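# Move top stock card onto the adjacent waste pile

## Task

Lift the uppermost card from the face-down stock and place it on the waste pile next to it, in the row closest to the robot's viewer side, so that the card is supported by that waste pile and nothing else. Disturb nothing else. The cards are stiff plywood tiles. The result only counts if the card stays put with the robot no longer holding it, and anything the robot is touching at the end must not sink once released, or the task fails.

## Robot and tools

Robot: two 7-joint xArm arms, left_arm and right_arm, each ending in a parallel two-finger gripper. The names are labels only and do not match left/right in any image. Bases in the scene frame: left_arm at (+0.045, +0.275, 0) m, quat_wxyz (+1.000, 0, 0, -0.015); right_arm at (-0.038, -0.364, 0) m, quat_wxyz (+0.998, 0, 0, -0.062).

Scene frame: origin on the table surface midway between the arms, +x out across the table, +z up, left_arm on the +y side. Reported gripper positions are in metres in this frame, orientations as quat_wxyz, with linear (m/s) and angular (rad/s) velocities. Printed positions can be off from the truth, worse at long reach.

Gripper axes: fingers point along the gripper's own +z and spread along its y. end_effector_position is the point between the pads when closed, about 2 cm short of the fingertips; closing pushes the tips roughly 10 mm further along +z.

execute_actions(actions): actions is a list of up to 15 rows per action, several actions per call. Each row is one list of 14 numbers, all in [-1, 1], covering both arms even if one is idle: dx, dy, dz, rx, ry, rz, opening for left_arm, then the same seven for right_arm. Each row lasts one control step (1/30 s); an action always runs 15 steps, repeating its last row if shorter. dx..rz are an offset, not a pose: relative to that gripper's measured pose at the action's start (for a call's first action, the pose last reported in the scene), expressed in the gripper's own axes. Every row counts from that same start, not from the row before. Scale: 1.0 = 0.6 m for dx, dy, dz and 180 degrees for the rotation; rx, ry, rz form a single rotation vector. opening is absolute: +1 fully open (0.084 m), -1 closed. An empty list just returns state and images.

move(target, speed, blocking): target is one 14-number row in the same layout and scale, an offset for each gripper measured from the pose in the latest result of this scene showing one; opening again absolute and applied when the move begins. Each gripper travels in a straight line, arriving together, taking 0.5 to 10 s; anything longer is cut off at 10 s short of target. Rotation takes the shorter way. speed is the top path speed in m/s, 0.002 to 0.5 (default 0.25); turning is capped at twice that in rad/s. Paths ignore obstacles and the other arm, grippers lag and can overshoot speed, especially near full reach. Faster contact hits harder; aiming further past a contact presses harder. The result adds a "move:" line with the outcome (done, off_target, moving, held, fault) and limits (paced = pose clipped; held = steps blocked by a check, after which the arm may surge) plus each gripper's distance to target. If only one arm is named, the other finished fine. blocking=false returns after 0.5 s while motion continues; call wait(0) to poll, and call wait or stop before sending any new rows or moves.

wait(seconds): 0 to 10; arms hold their last command, a running move continues and the wait returns early when it finishes. stop(): brakes a running move (needs stopping distance; fingers keep moving). zoom_image(camera, region): region [x0, y0, x1, y1] in pixels, at most 504 by 504, from cam_head_left, cam_head_right, cam_high, cam_low, cam_left_wrist or cam_right_wrist (all 896x504). read_manual(section): only "licences"; no motion. finished_scene(scene): ends the current scene by its number after the last command has settled; irreversible, and reports success.

Controller behaviour: each step the commanded pose is clipped to within 70 mm and 16 degrees of the measured pose, then solved by damped IK, favouring position over orientation. Large offsets may need several actions; after an action the arm continues only to its last clipped pose. "Hand target" lines show the pose currently being driven to. "pose unreachable" means a clearance check altered or blocked that arm's command. HELD in step readings marks steps where an arm's row was held back. Elbows stop just short of straight. Joint ranges (rad): waist and rolls -6.283 to 6.283, shoulder -2.059 to 2.094, elbow -0.192 to 3.927, wrist pitch -1.693 to 3.142.

Gripping: grip_measured is the actual opening on the command scale. To hold, keep commanding an opening well under grip_measured; the gap sets squeeze force (about 24 N per pad max, fast closes can exceed it). A thin tile gets full force at -1 if at least about 0.5 mm thick. To keep an idle arm still, send the offset back to its desired pose first, then zeros, with its intended opening.

Results: state line per arm, joint positions and torques (offset, scaled and noisy; not used for faults), step readings, camera images.

Avoid: dropping, sliding or slamming the card; hard pushes; knocking any card off the table; the arms colliding or pressing each other. Torque at a joint's load limit (waist and shoulder 43.5, upper arm roll, elbow, forearm roll 26.1, wrist pitch and roll 17.4 N m, held weight included) triggers a fault: the arm backs off, freezes 10 s and drops the rest of the call. Holding loads heats motors; MOTOR HOT appears from 65 °C and at 80 °C the arm brakes (OVER-TEMPERATURE FAULT). Occasional external tugs on held parts or pushes on loose ones may occur. Release the card so it rests on the waste pile by itself, and do not leave the gripper pressing down on anything.

Each tool is called after ">>>" by a JSON object that holds its "method" and its "body", one argument or row to a line.

## Session

>>> {"method": "execute_actions", "body": {
  "actions": []
}}

Scene clock: 0.00 s.
left_arm: end_effector_position=(+0.3937, +0.5591, +0.3062) grip_measured=+1.00 end_effector_quat_wxyz=(+0.688, -0.666, -0.271, -0.100) end_effector_velocity=(-0.000, -0.001, +0.000) end_effector_angular_velocity=(+0.001, +0.000, -0.001) | right_arm: end_effector_position=(+0.5146, +0.0127, +0.3341) grip_measured=-1.00 end_effector_quat_wxyz=(+0.496, -0.058, +0.866, +0.015) end_effector_velocity=(+0.000, +0.000, +0.000) end_effector_angular_velocity=(-0.000, -0.000, +0.000)
Joint positions: left_arm=[ 0.789  0.043 -0.686  0.814  1.446  1.685 -1.333  0.084] | right_arm=[ 0.732  0.175  0.081  1.283 -1.313  0.529 -1.588  0.   ]
Joint velocities: left_arm=[-0.    -0.002 -0.001 -0.002 -0.    -0.     0.     0.   ] | right_arm=[-0.     0.     0.     0.001  0.001  0.    -0.001 -0.   ]
Joint torques (N m, as the arm reports them, + toward a larger angle): no reading
Hand target (left_arm): +0.394, +0.559, +0.306; +0.688, -0.666, -0.271, -0.100
Hand target (right_arm): +0.515, +0.013, +0.334; +0.496, -0.058, +0.866, +0.015

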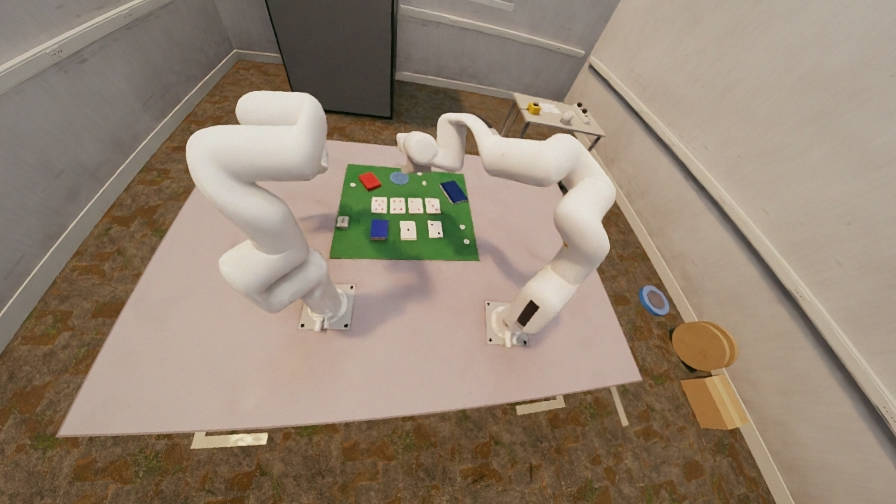

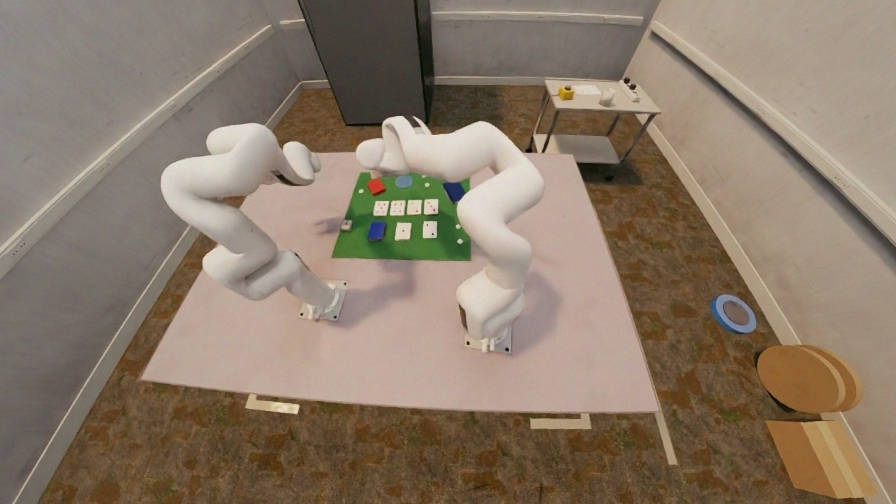

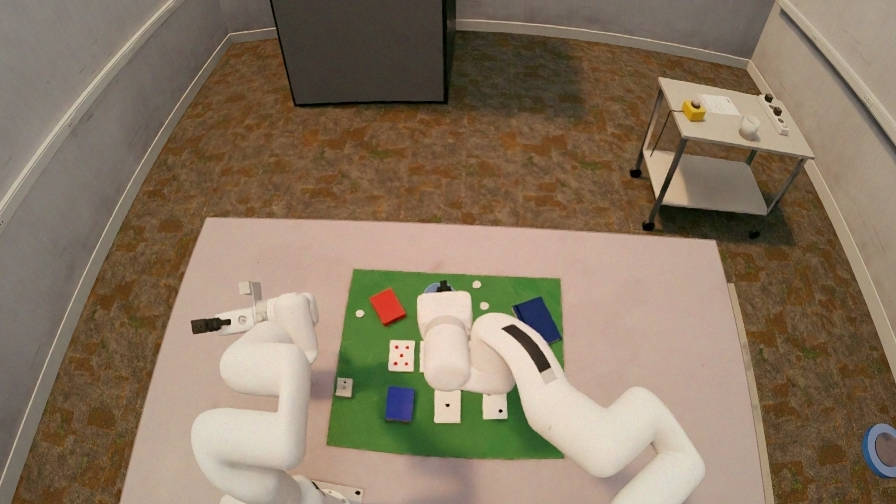

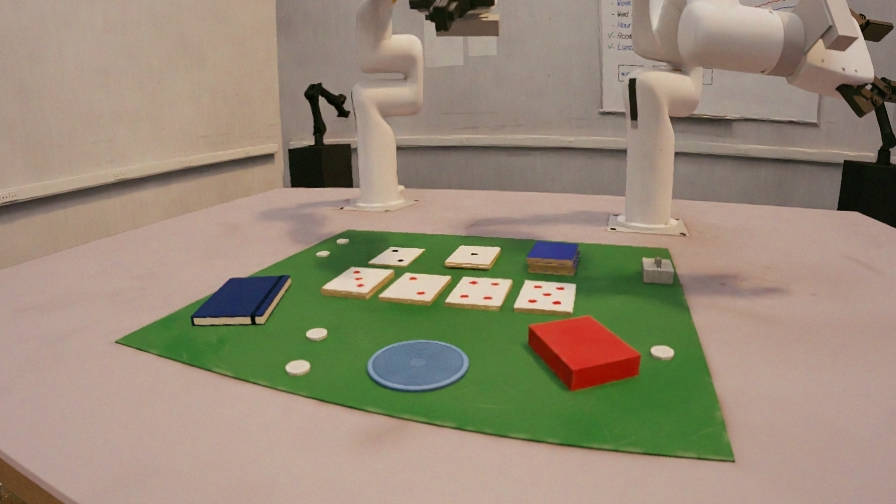

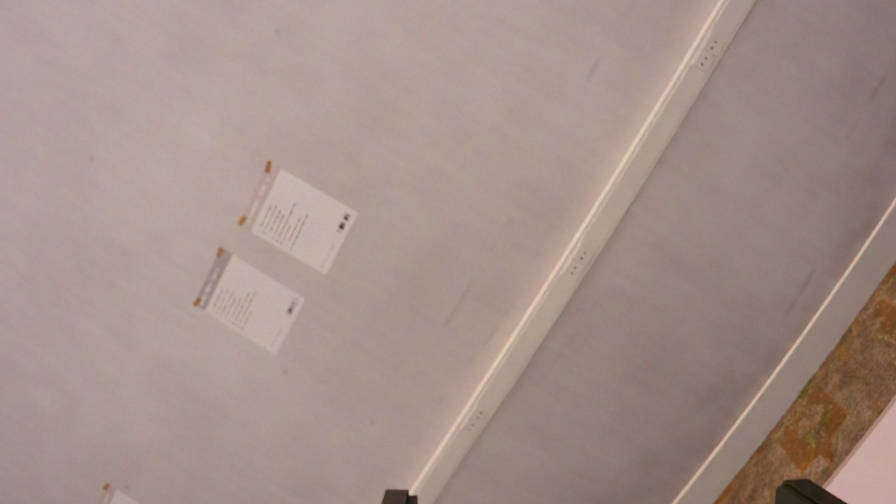

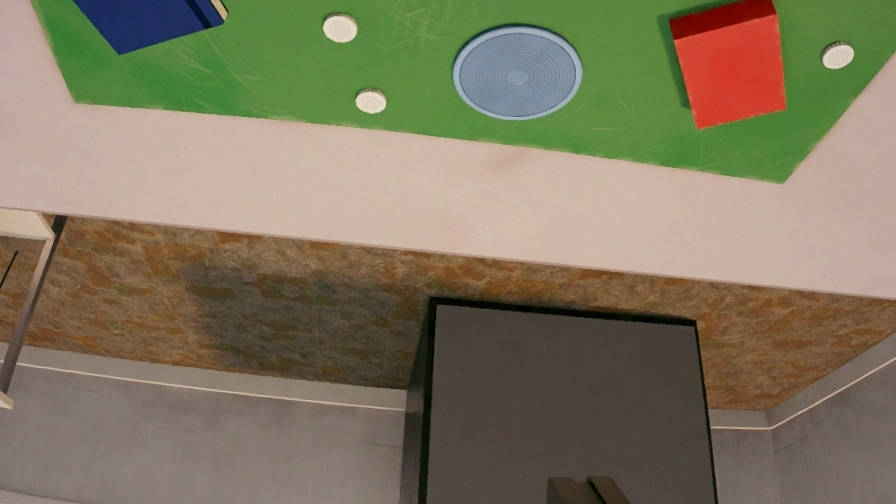

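>>> {"method": "zoom_image", "body": {
  "camera": "cam_low",
  "region": [360, 220, 680, 320]
}}

>>> {"method": "zoom_image", "body": {
  "camera": "cam_high",
  "region": [320, 320, 580, 500]
}}

Region (360, 220, 680, 320) of cam_low's 896x504 image, scaled by 1.575, with more detail than that image has; it fills the top 158 rows of this view, and the rest is white.

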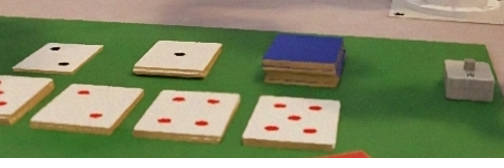

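Region (320, 320, 580, 500) of cam_high's 896x504 image, scaled by 1.938, with more detail than that image has; it fills the top 349 rows of this view, and the rest is white.

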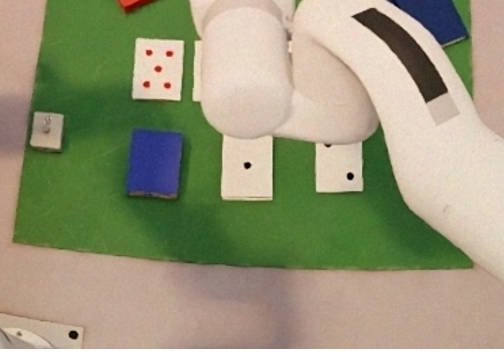

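>>> {"method": "zoom_image", "body": {
  "camera": "cam_low",
  "region": [430, 230, 600, 290]
}}

Region (430, 230, 600, 290) of cam_low's 896x504 image, scaled by 2.965, with more detail than that image has; it fills the top 178 rows of this view, and the rest is white.

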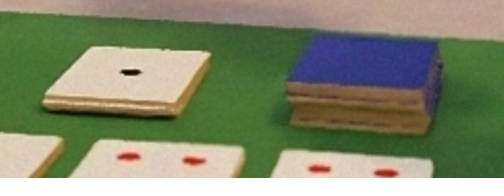

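>>> {"method": "move", "body": {
  "target": [-0.383,-0.091,-0.658,-0.494,-0.072,0.195,1,0.104,-0.516,-0.145,0,0,0,-1],
  "speed": 0.35
}}

Scene clock: 4.80 s.
left_arm: end_effector_position=(+0.2709, +0.1202, +0.2501) grip_measured=+1.00 end_effector_quat_wxyz=(-0.001, +1.000, +0.001, +0.001) end_effector_velocity=(+0.000, -0.001, -0.000) end_effector_angular_velocity=(-0.005, +0.001, -0.000) | right_arm: end_effector_position=(+0.4434, -0.3060, +0.3340) grip_measured=-1.00 end_effector_quat_wxyz=(+0.496, -0.057, +0.866, +0.017) end_effector_velocity=(+0.000, -0.002, +0.001) end_effector_angular_velocity=(-0.002, +0.010, -0.001)
Joint positions: left_arm=[-0.091 -0.778 -0.373  0.581 -0.264  1.33  -0.331  0.084] | right_arm=[ 0.428 -0.445 -0.374  0.603 -1.46  -0.036 -1.919  0.   ]
Joint velocities: left_arm=[-0.001  0.001  0.001 -0.    -0.004 -0.002  0.001  0.   ] | right_arm=[ 0.047 -0.017 -0.039 -0.019  0.107  0.025 -0.119  0.   ]
Joint torques (N m, as the arm reports them, + toward a larger angle): left_arm=[ 0.64 -1.62  5.71 19.22  0.55 -1.61  0.13] | right_arm=[ 0.87 -6.4   1.67 15.51  0.9  -1.32  0.22]
Hand target (left_arm): +0.271, +0.120, +0.250; -0.001, +1.000, +0.000, +0.001
Hand target (right_arm): +0.443, -0.306, +0.334; +0.496, -0.057, +0.866, +0.017
Off the commanded pose (left_arm): 0.001 m, 0 deg.
Off the commanded pose (right_arm): 0.002 m, 0 deg.
move: done

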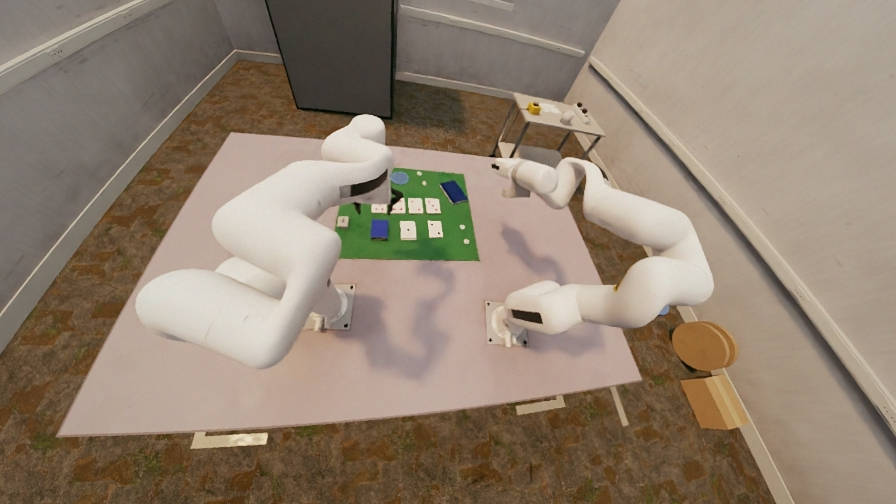

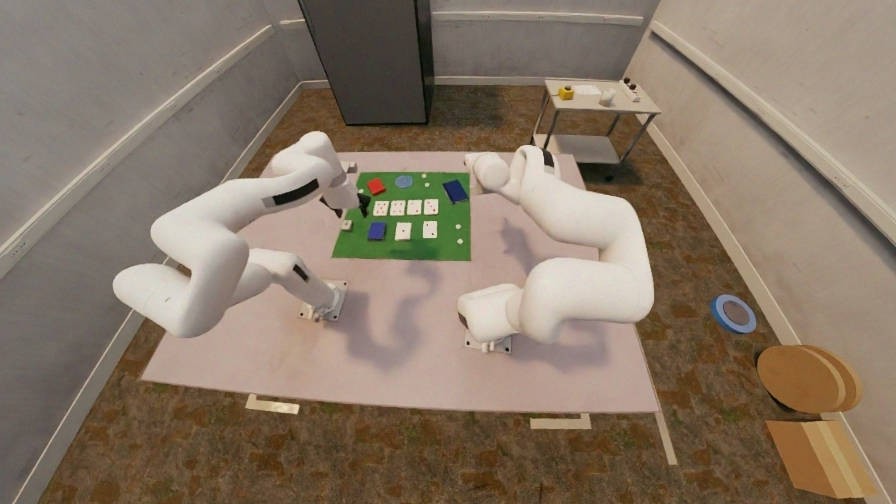

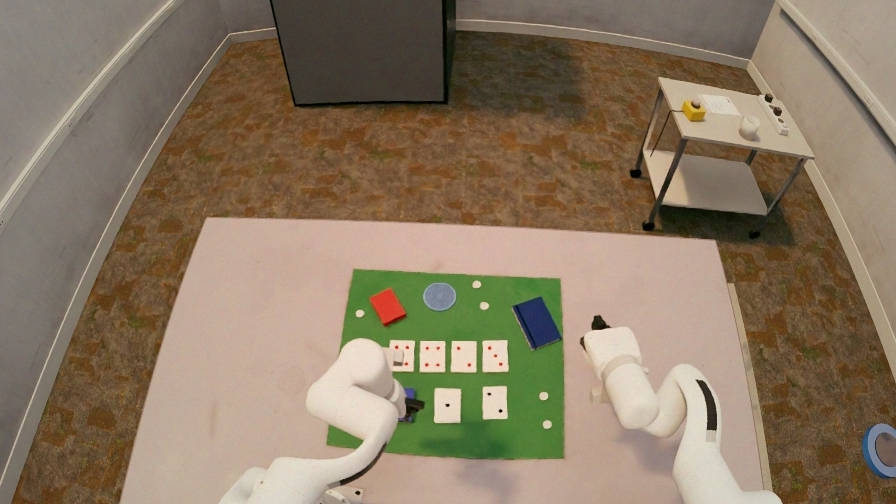

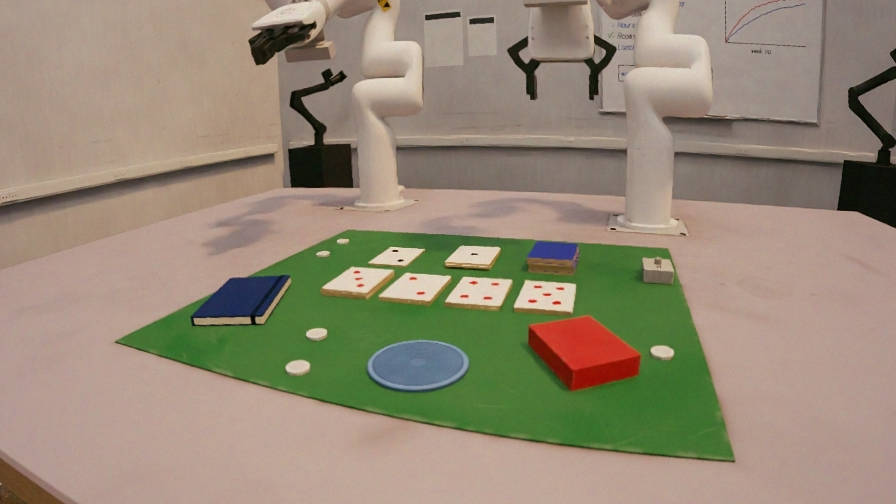

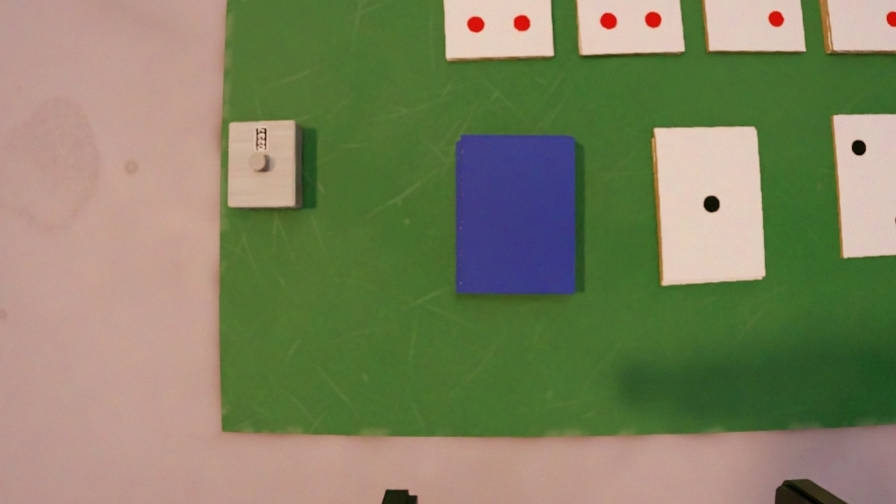

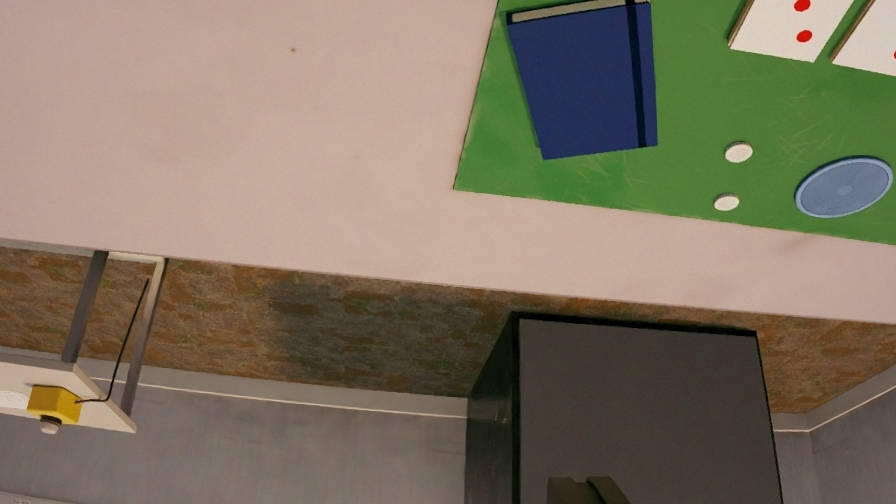

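>>> {"method": "move", "body": {
  "target": [0.146,0.008,0.27,0,0,0,0.8,0,0,0,0,0,0,-1],
  "speed": 0.3
}}

>>> {"method": "zoom_image", "body": {
  "camera": "cam_low",
  "region": [470, 170, 650, 290]
}}

Scene clock: 7.60 s.
left_arm: end_effector_position=(+0.3585, +0.1151, +0.0888) grip_measured=+0.80 end_effector_quat_wxyz=(-0.001, +1.000, -0.000, +0.002) end_effector_velocity=(-0.001, +0.001, -0.003) end_effector_angular_velocity=(+0.002, +0.007, +0.003) | right_arm: end_effector_position=(+0.4434, -0.3060, +0.3340) grip_measured=-1.00 end_effector_quat_wxyz=(+0.496, -0.057, +0.866, +0.017) end_effector_velocity=(-0.000, -0.000, -0.001) end_effector_angular_velocity=(+0.000, +0.001, -0.000)
Joint positions: left_arm=[ 0.061 -0.182 -0.517  0.497 -0.143  0.659 -0.366  0.077] | right_arm=[ 0.428 -0.445 -0.373  0.603 -1.46  -0.036 -1.919  0.   ]
Joint velocities: left_arm=[ 0.003  0.01  -0.001 -0.001  0.006 -0.003 -0.006 -0.   ] | right_arm=[-0.    -0.    -0.    -0.001  0.     0.    -0.     0.   ]
Joint torques (N m, as the arm reports them, + toward a larger angle): left_arm=[  0.59 -10.94   2.1   16.24   0.43  -1.68   0.08] | right_arm=[ 0.79 -5.92  1.67 15.74  0.89 -1.35  0.07]
Hand target (left_arm): +0.358, +0.115, +0.088; -0.001, +1.000, -0.000, +0.001
Hand target (right_arm): +0.443, -0.306, +0.334; +0.496, -0.057, +0.866, +0.017
Off the commanded pose (left_arm): 0.001 m, 0 deg.
Off the commanded pose (right_arm): 0.000 m, 0 deg.
move: done

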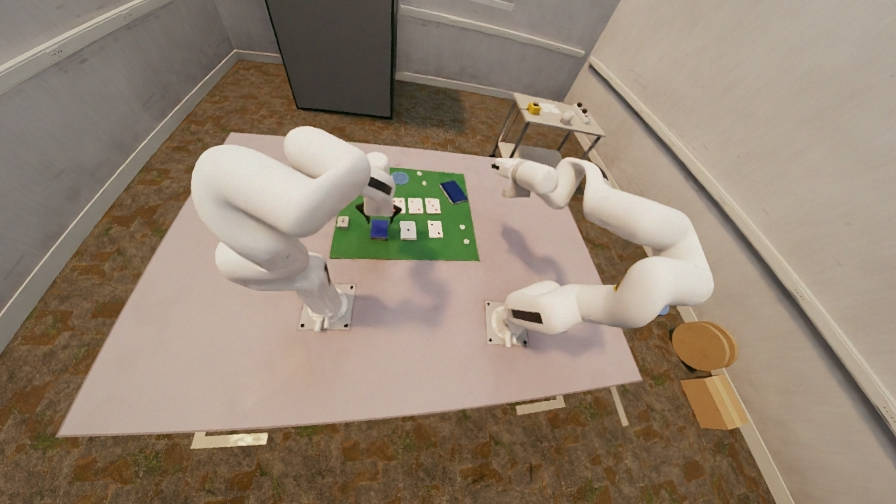

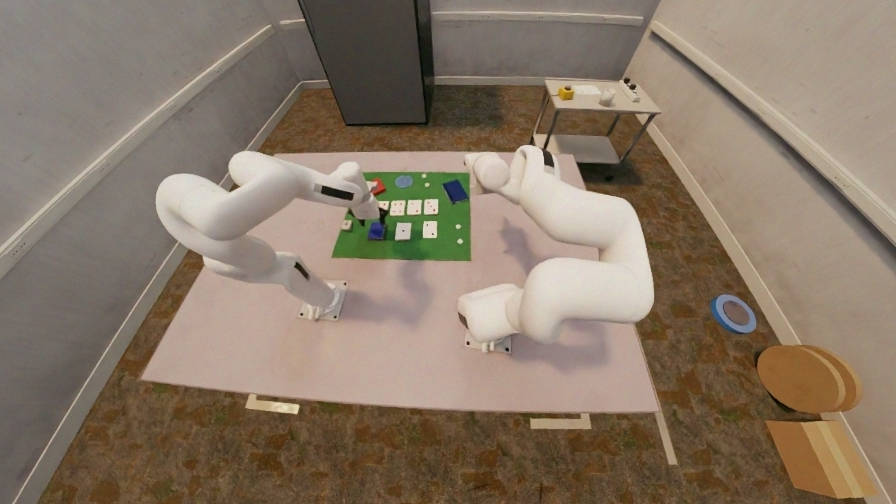

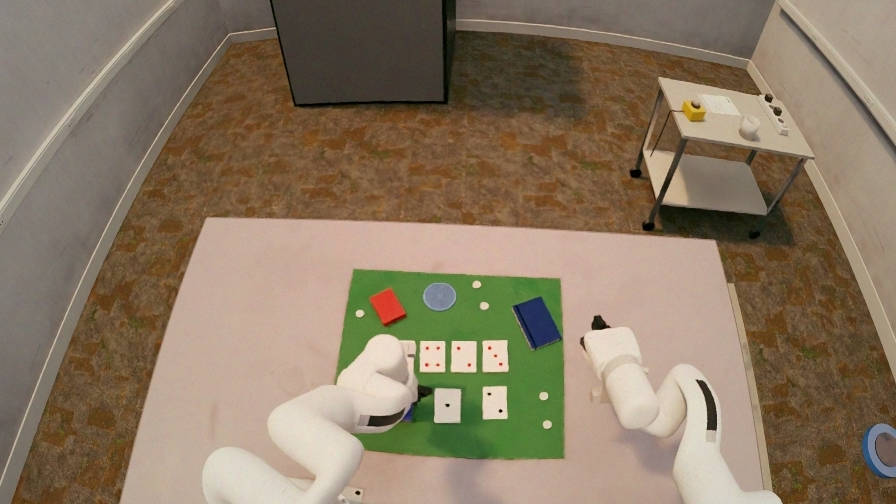

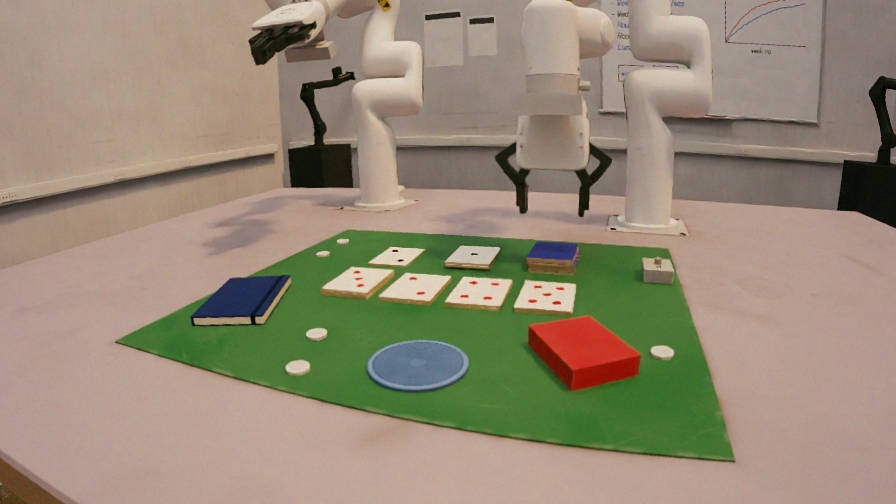

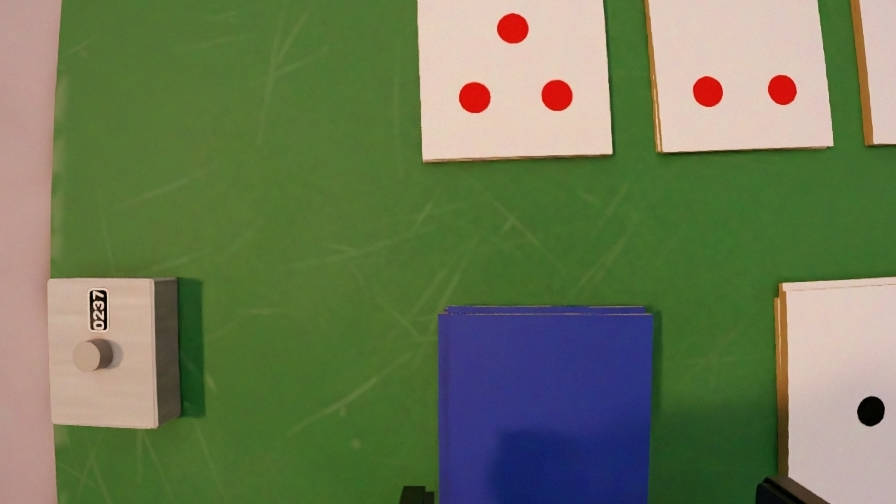

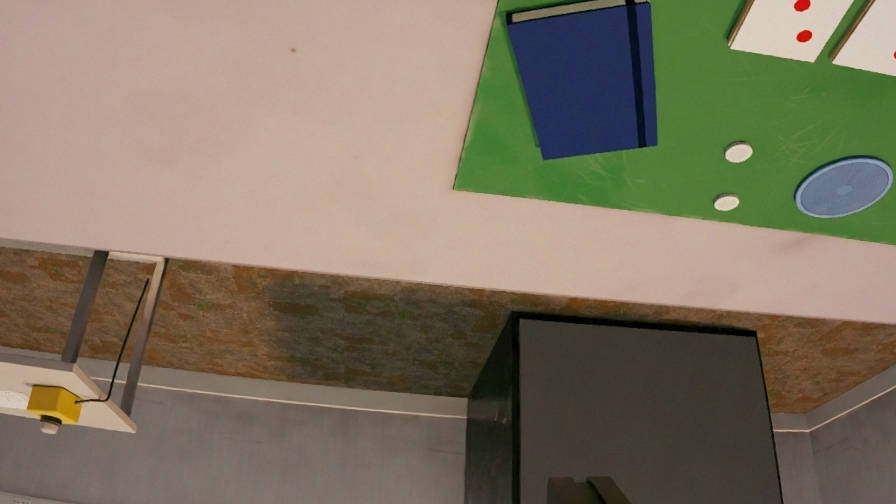

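Region (470, 170, 650, 290) of cam_low's 896x504 image, scaled by 2.800, with more detail than that image has.

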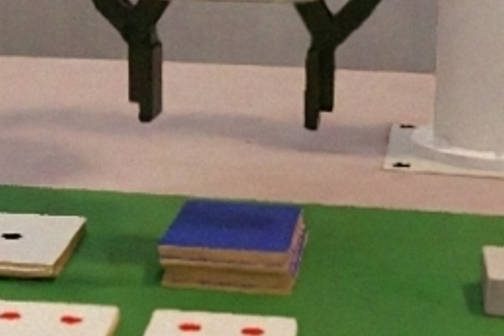

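>>> {"method": "zoom_image", "body": {
  "camera": "cam_left_wrist",
  "region": [390, 290, 700, 504]
}}

>>> {"method": "zoom_image", "body": {
  "camera": "cam_low",
  "region": [515, 235, 595, 285]
}}

Region (390, 290, 700, 504) of cam_left_wrist's 896x504 image, scaled by 1.626, with more detail than that image has; it fills the top 348 rows of this view, and the rest is white.

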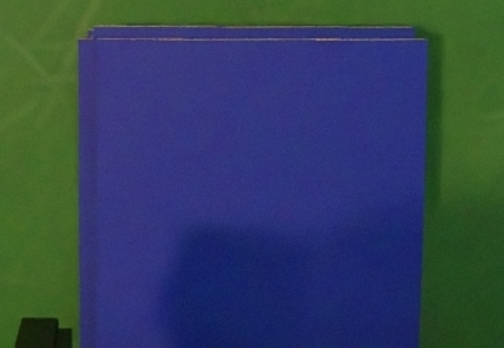

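Region (515, 235, 595, 285) of cam_low's 896x504 image, scaled by 6.300, with more detail than that image has; it fills the top 315 rows of this view, and the rest is white.

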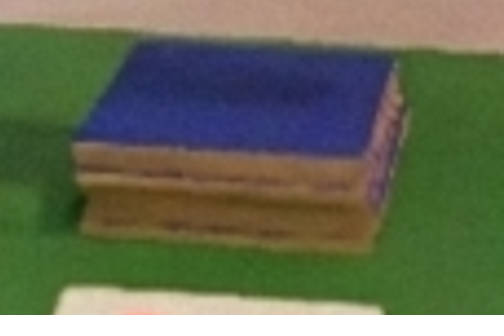

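>>> {"method": "move", "body": {
  "target": [0,-0.002,0.055,0,0,0,0.2,0,0,0,0,0,0,-1],
  "speed": 0.15
}}

>>> {"method": "zoom_image", "body": {
  "camera": "cam_low",
  "region": [500, 200, 610, 285]
}}

Scene clock: 9.67 s.
left_arm: end_effector_position=(+0.3587, +0.1161, +0.0562) grip_measured=+0.19 end_effector_quat_wxyz=(-0.000, +1.000, -0.001, +0.002) end_effector_velocity=(-0.000, -0.001, -0.001) end_effector_angular_velocity=(+0.001, -0.001, -0.001) | right_arm: end_effector_position=(+0.4434, -0.3060, +0.3340) grip_measured=-1.00 end_effector_quat_wxyz=(+0.496, -0.057, +0.866, +0.017) end_effector_velocity=(+0.000, +0.001, +0.001) end_effector_angular_velocity=(-0.001, -0.002, +0.001)
Joint positions: left_arm=[ 0.082 -0.074 -0.532  0.471 -0.069  0.533 -0.419  0.052] | right_arm=[ 0.428 -0.445 -0.373  0.603 -1.46  -0.036 -1.919  0.   ]
Joint velocities: left_arm=[ 0.001  0.005 -0.002 -0.001  0.007 -0.005 -0.007  0.   ] | right_arm=[-0.001  0.     0.002  0.002  0.    -0.     0.     0.   ]
Joint torques (N m, as the arm reports them, + toward a larger angle): left_arm=[  0.58 -12.43   1.2   14.77   0.51  -1.48   0.02] | right_arm=[ 0.79 -5.96  1.73 15.74  0.89 -1.36  0.1 ]
Hand target (left_arm): +0.359, +0.116, +0.056; -0.000, +1.000, -0.001, +0.002
Hand target (right_arm): +0.443, -0.306, +0.334; +0.496, -0.057, +0.866, +0.017
Off the commanded pose (left_arm): 0.000 m, 0 deg.
Off the commanded pose (right_arm): 0.000 m, 0 deg.
move: done

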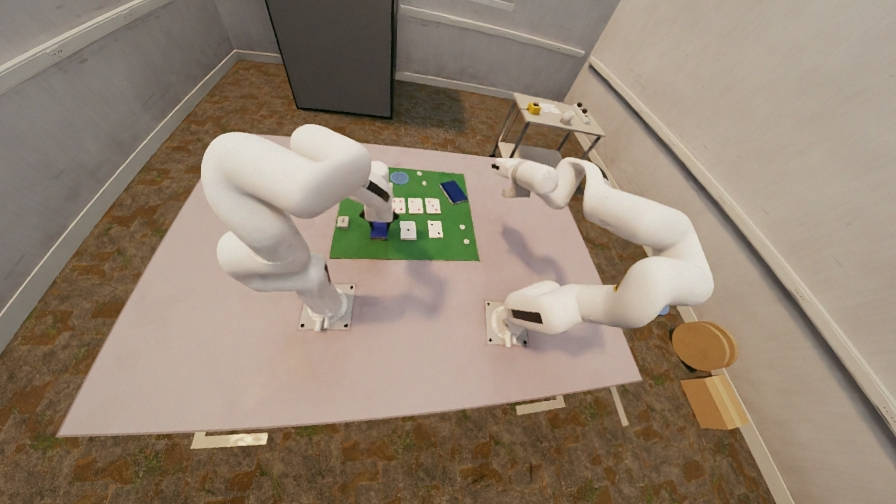

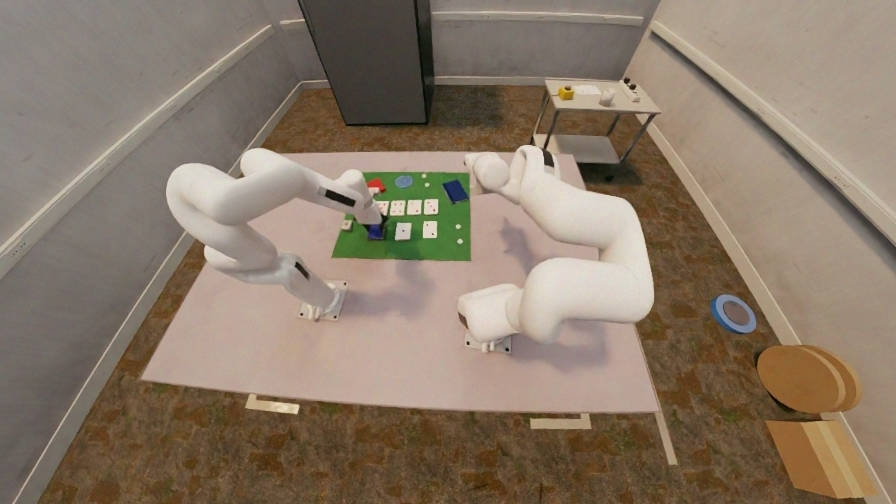

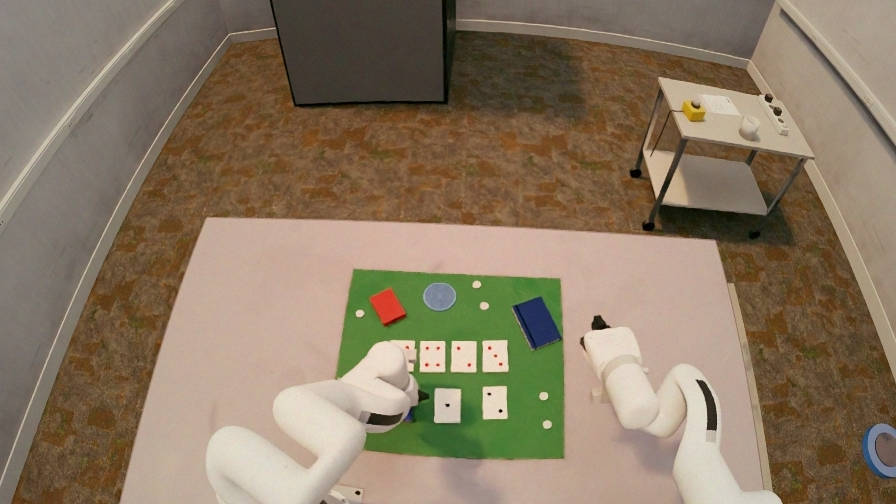

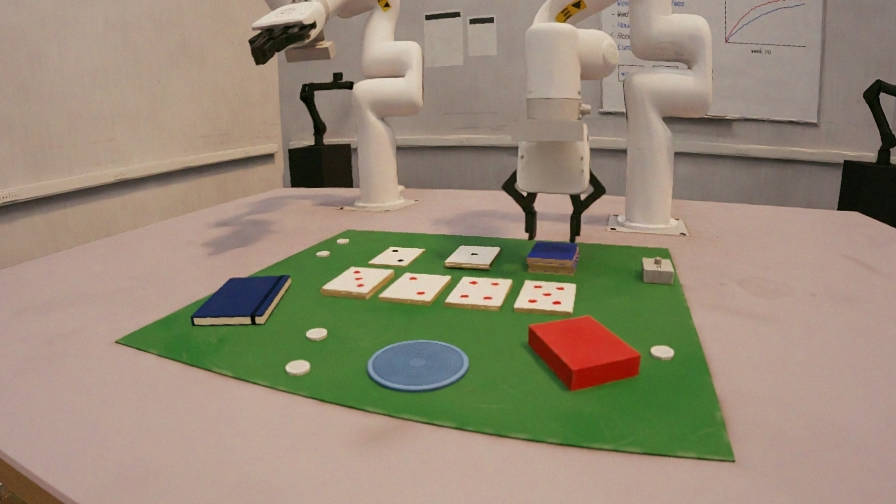

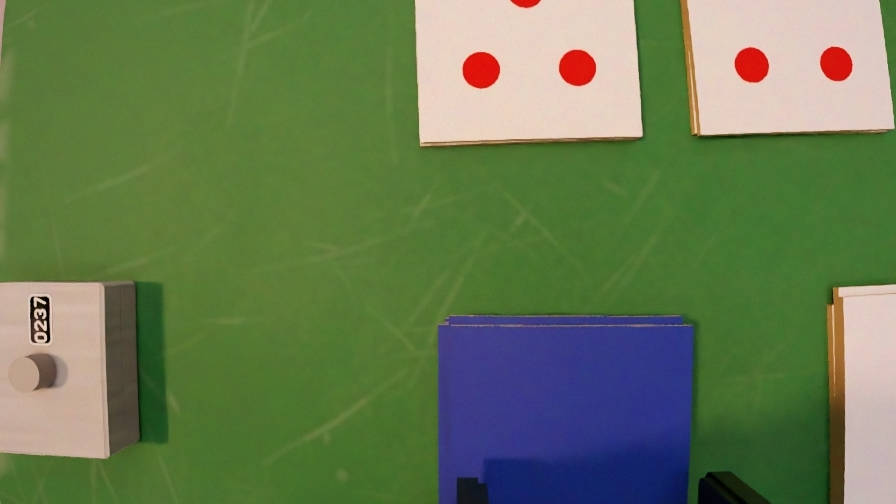

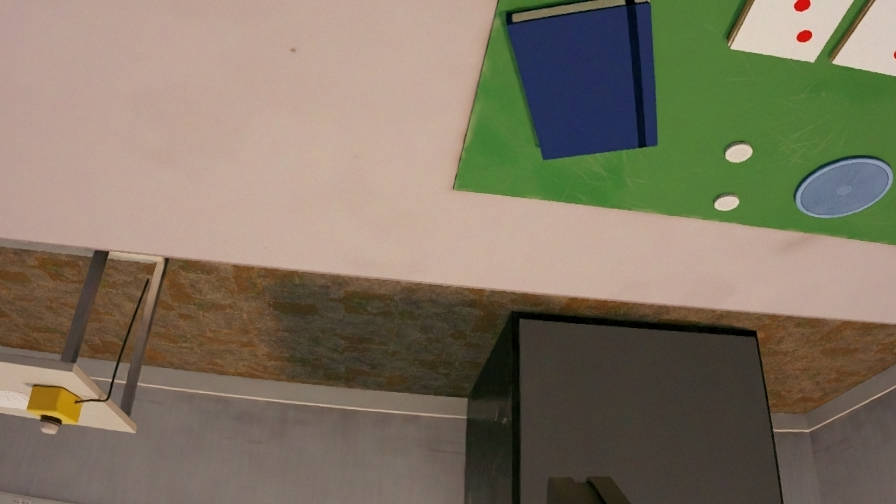

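Region (500, 200, 610, 285) of cam_low's 896x504 image, scaled by 4.582, with more detail than that image has; it fills the top 389 rows of this view, and the rest is white.

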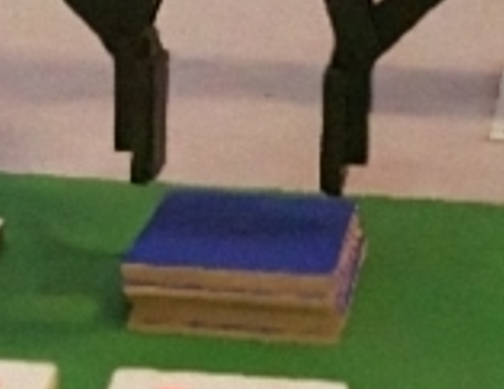

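>>> {"method": "zoom_image", "body": {
  "camera": "cam_left_wrist",
  "region": [420, 300, 520, 380]
}}

>>> {"method": "zoom_image", "body": {
  "camera": "cam_left_wrist",
  "region": [640, 300, 740, 380]
}}

Region (420, 300, 520, 380) of cam_left_wrist's 896x504 image, scaled by 5.040, with more detail than that image has; it fills the top 403 rows of this view, and the rest is white.

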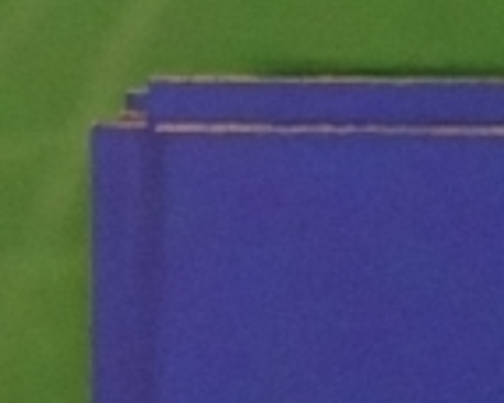

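Region (640, 300, 740, 380) of cam_left_wrist's 896x504 image, scaled by 5.040, with more detail than that image has; it fills the top 403 rows of this view, and the rest is white.

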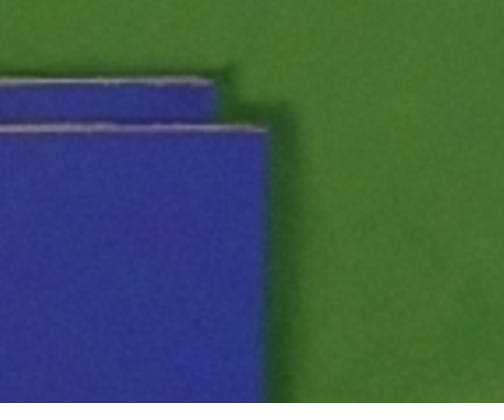

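>>> {"method": "move", "body": {
  "target": [0,0,0.022,0,0,0,0.2,0,0,0,0,0,0,-1],
  "speed": 0.02
}}

>>> {"method": "zoom_image", "body": {
  "camera": "cam_low",
  "region": [500, 200, 610, 285]
}}

Scene clock: 13.57 s.
left_arm: end_effector_position=(+0.3588, +0.1160, +0.0431) grip_measured=+0.19 end_effector_quat_wxyz=(-0.000, +1.000, -0.001, +0.002) end_effector_velocity=(+0.000, -0.001, +0.000) end_effector_angular_velocity=(+0.000, -0.003, -0.003) | right_arm: end_effector_position=(+0.4434, -0.3060, +0.3340) grip_measured=-1.00 end_effector_quat_wxyz=(+0.496, -0.057, +0.866, +0.017) end_effector_velocity=(+0.000, +0.000, +0.000) end_effector_angular_velocity=(-0.000, -0.001, +0.001)
Joint positions: left_arm=[ 0.09  -0.024 -0.534  0.465 -0.022  0.483 -0.454  0.052] | right_arm=[ 0.428 -0.445 -0.373  0.603 -1.46  -0.036 -1.919  0.   ]
Joint velocities: left_arm=[-0.001 -0.    -0.001 -0.001  0.004 -0.003 -0.003 -0.   ] | right_arm=[ 0.    -0.     0.     0.001 -0.    -0.     0.     0.   ]
Joint torques (N m, as the arm reports them, + toward a larger angle): left_arm=[  0.74 -13.02   0.64  14.29   0.61  -1.57   0.03] | right_arm=[ 0.81 -6.2   1.62 15.78  0.92 -1.44  0.06]
Hand target (left_arm): +0.359, +0.116, +0.043; -0.000, +1.000, -0.001, +0.002
Hand target (right_arm): +0.443, -0.306, +0.334; +0.496, -0.057, +0.866, +0.017
Off the commanded pose (left_arm): 0.000 m, 0 deg.
Off the commanded pose (right_arm): 0.000 m, 0 deg.
move: done

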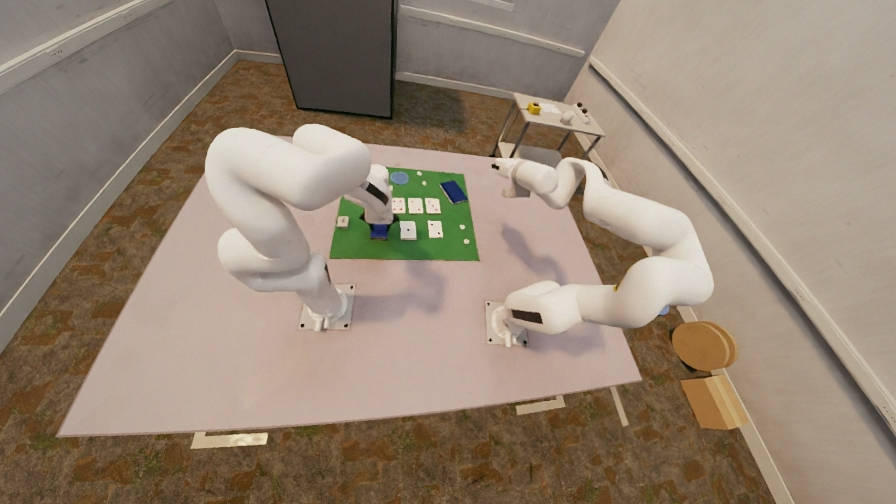

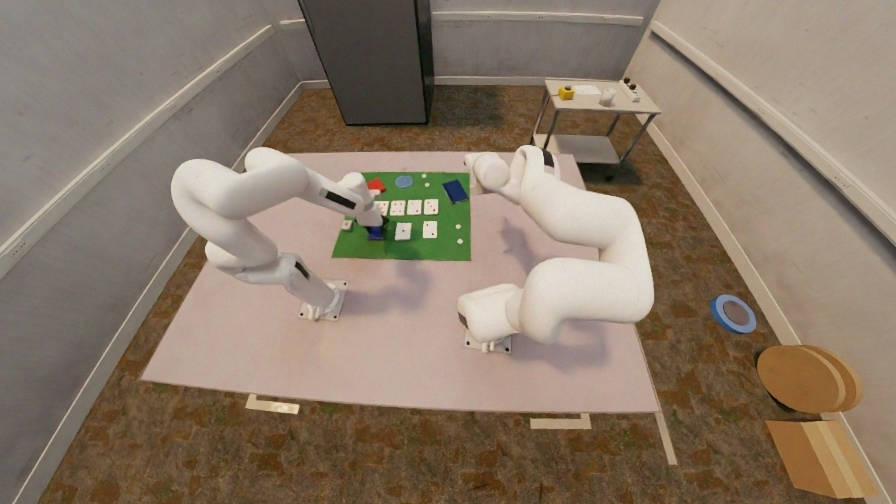

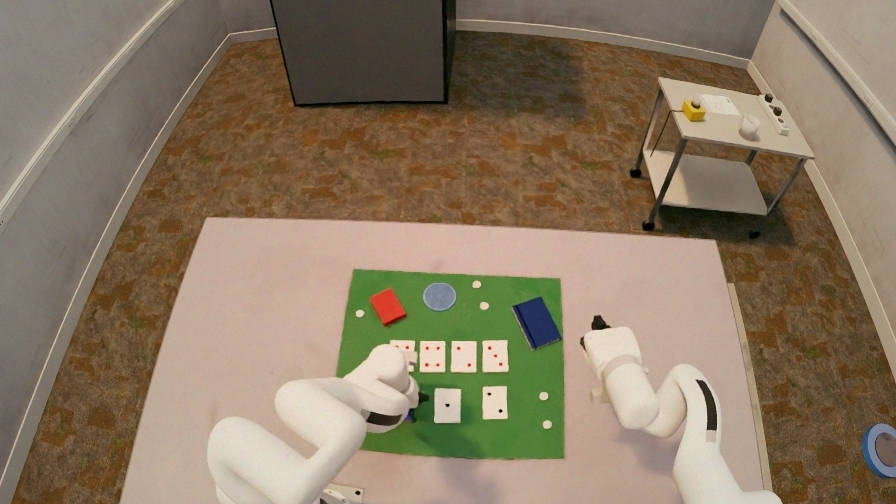

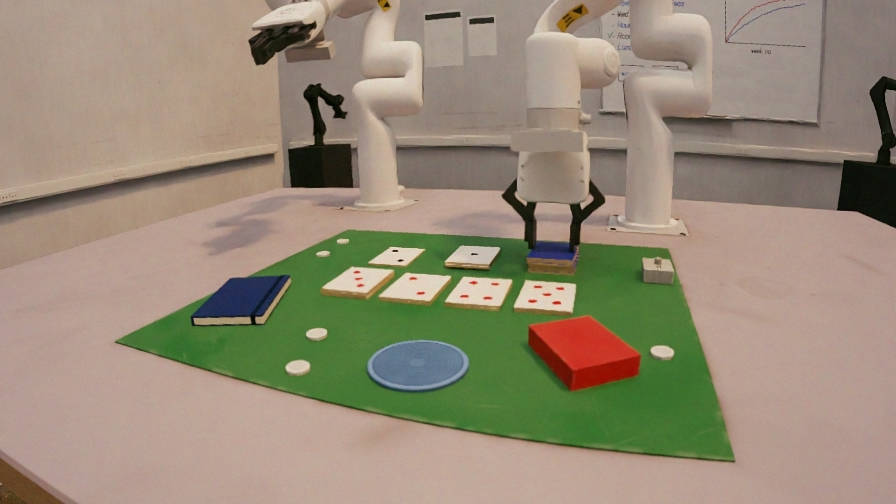

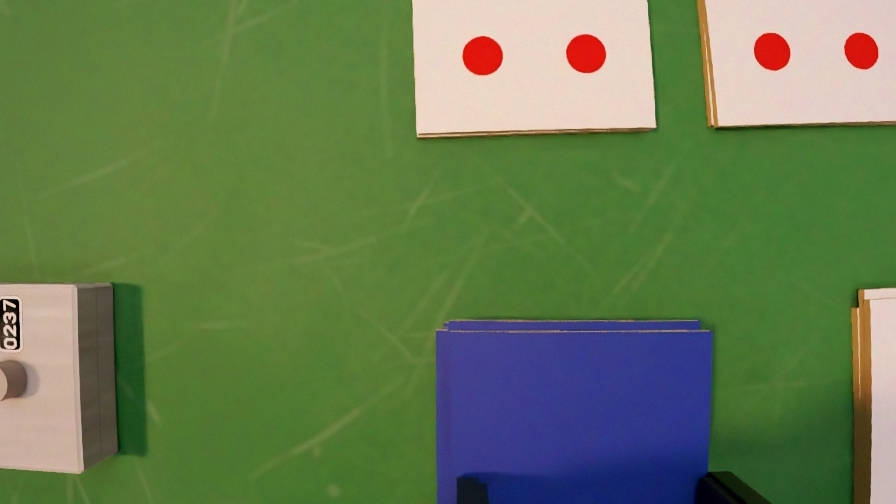

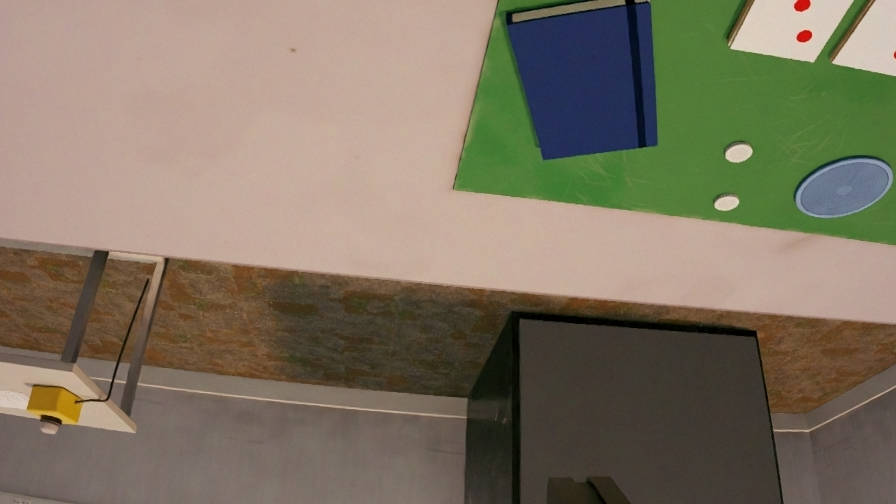

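Region (500, 200, 610, 285) of cam_low's 896x504 image, scaled by 4.582, with more detail than that image has; it fills the top 389 rows of this view, and the rest is white.

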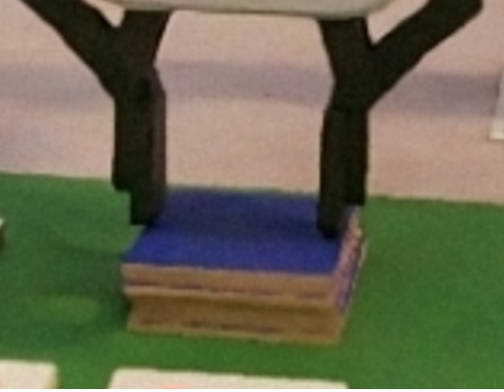

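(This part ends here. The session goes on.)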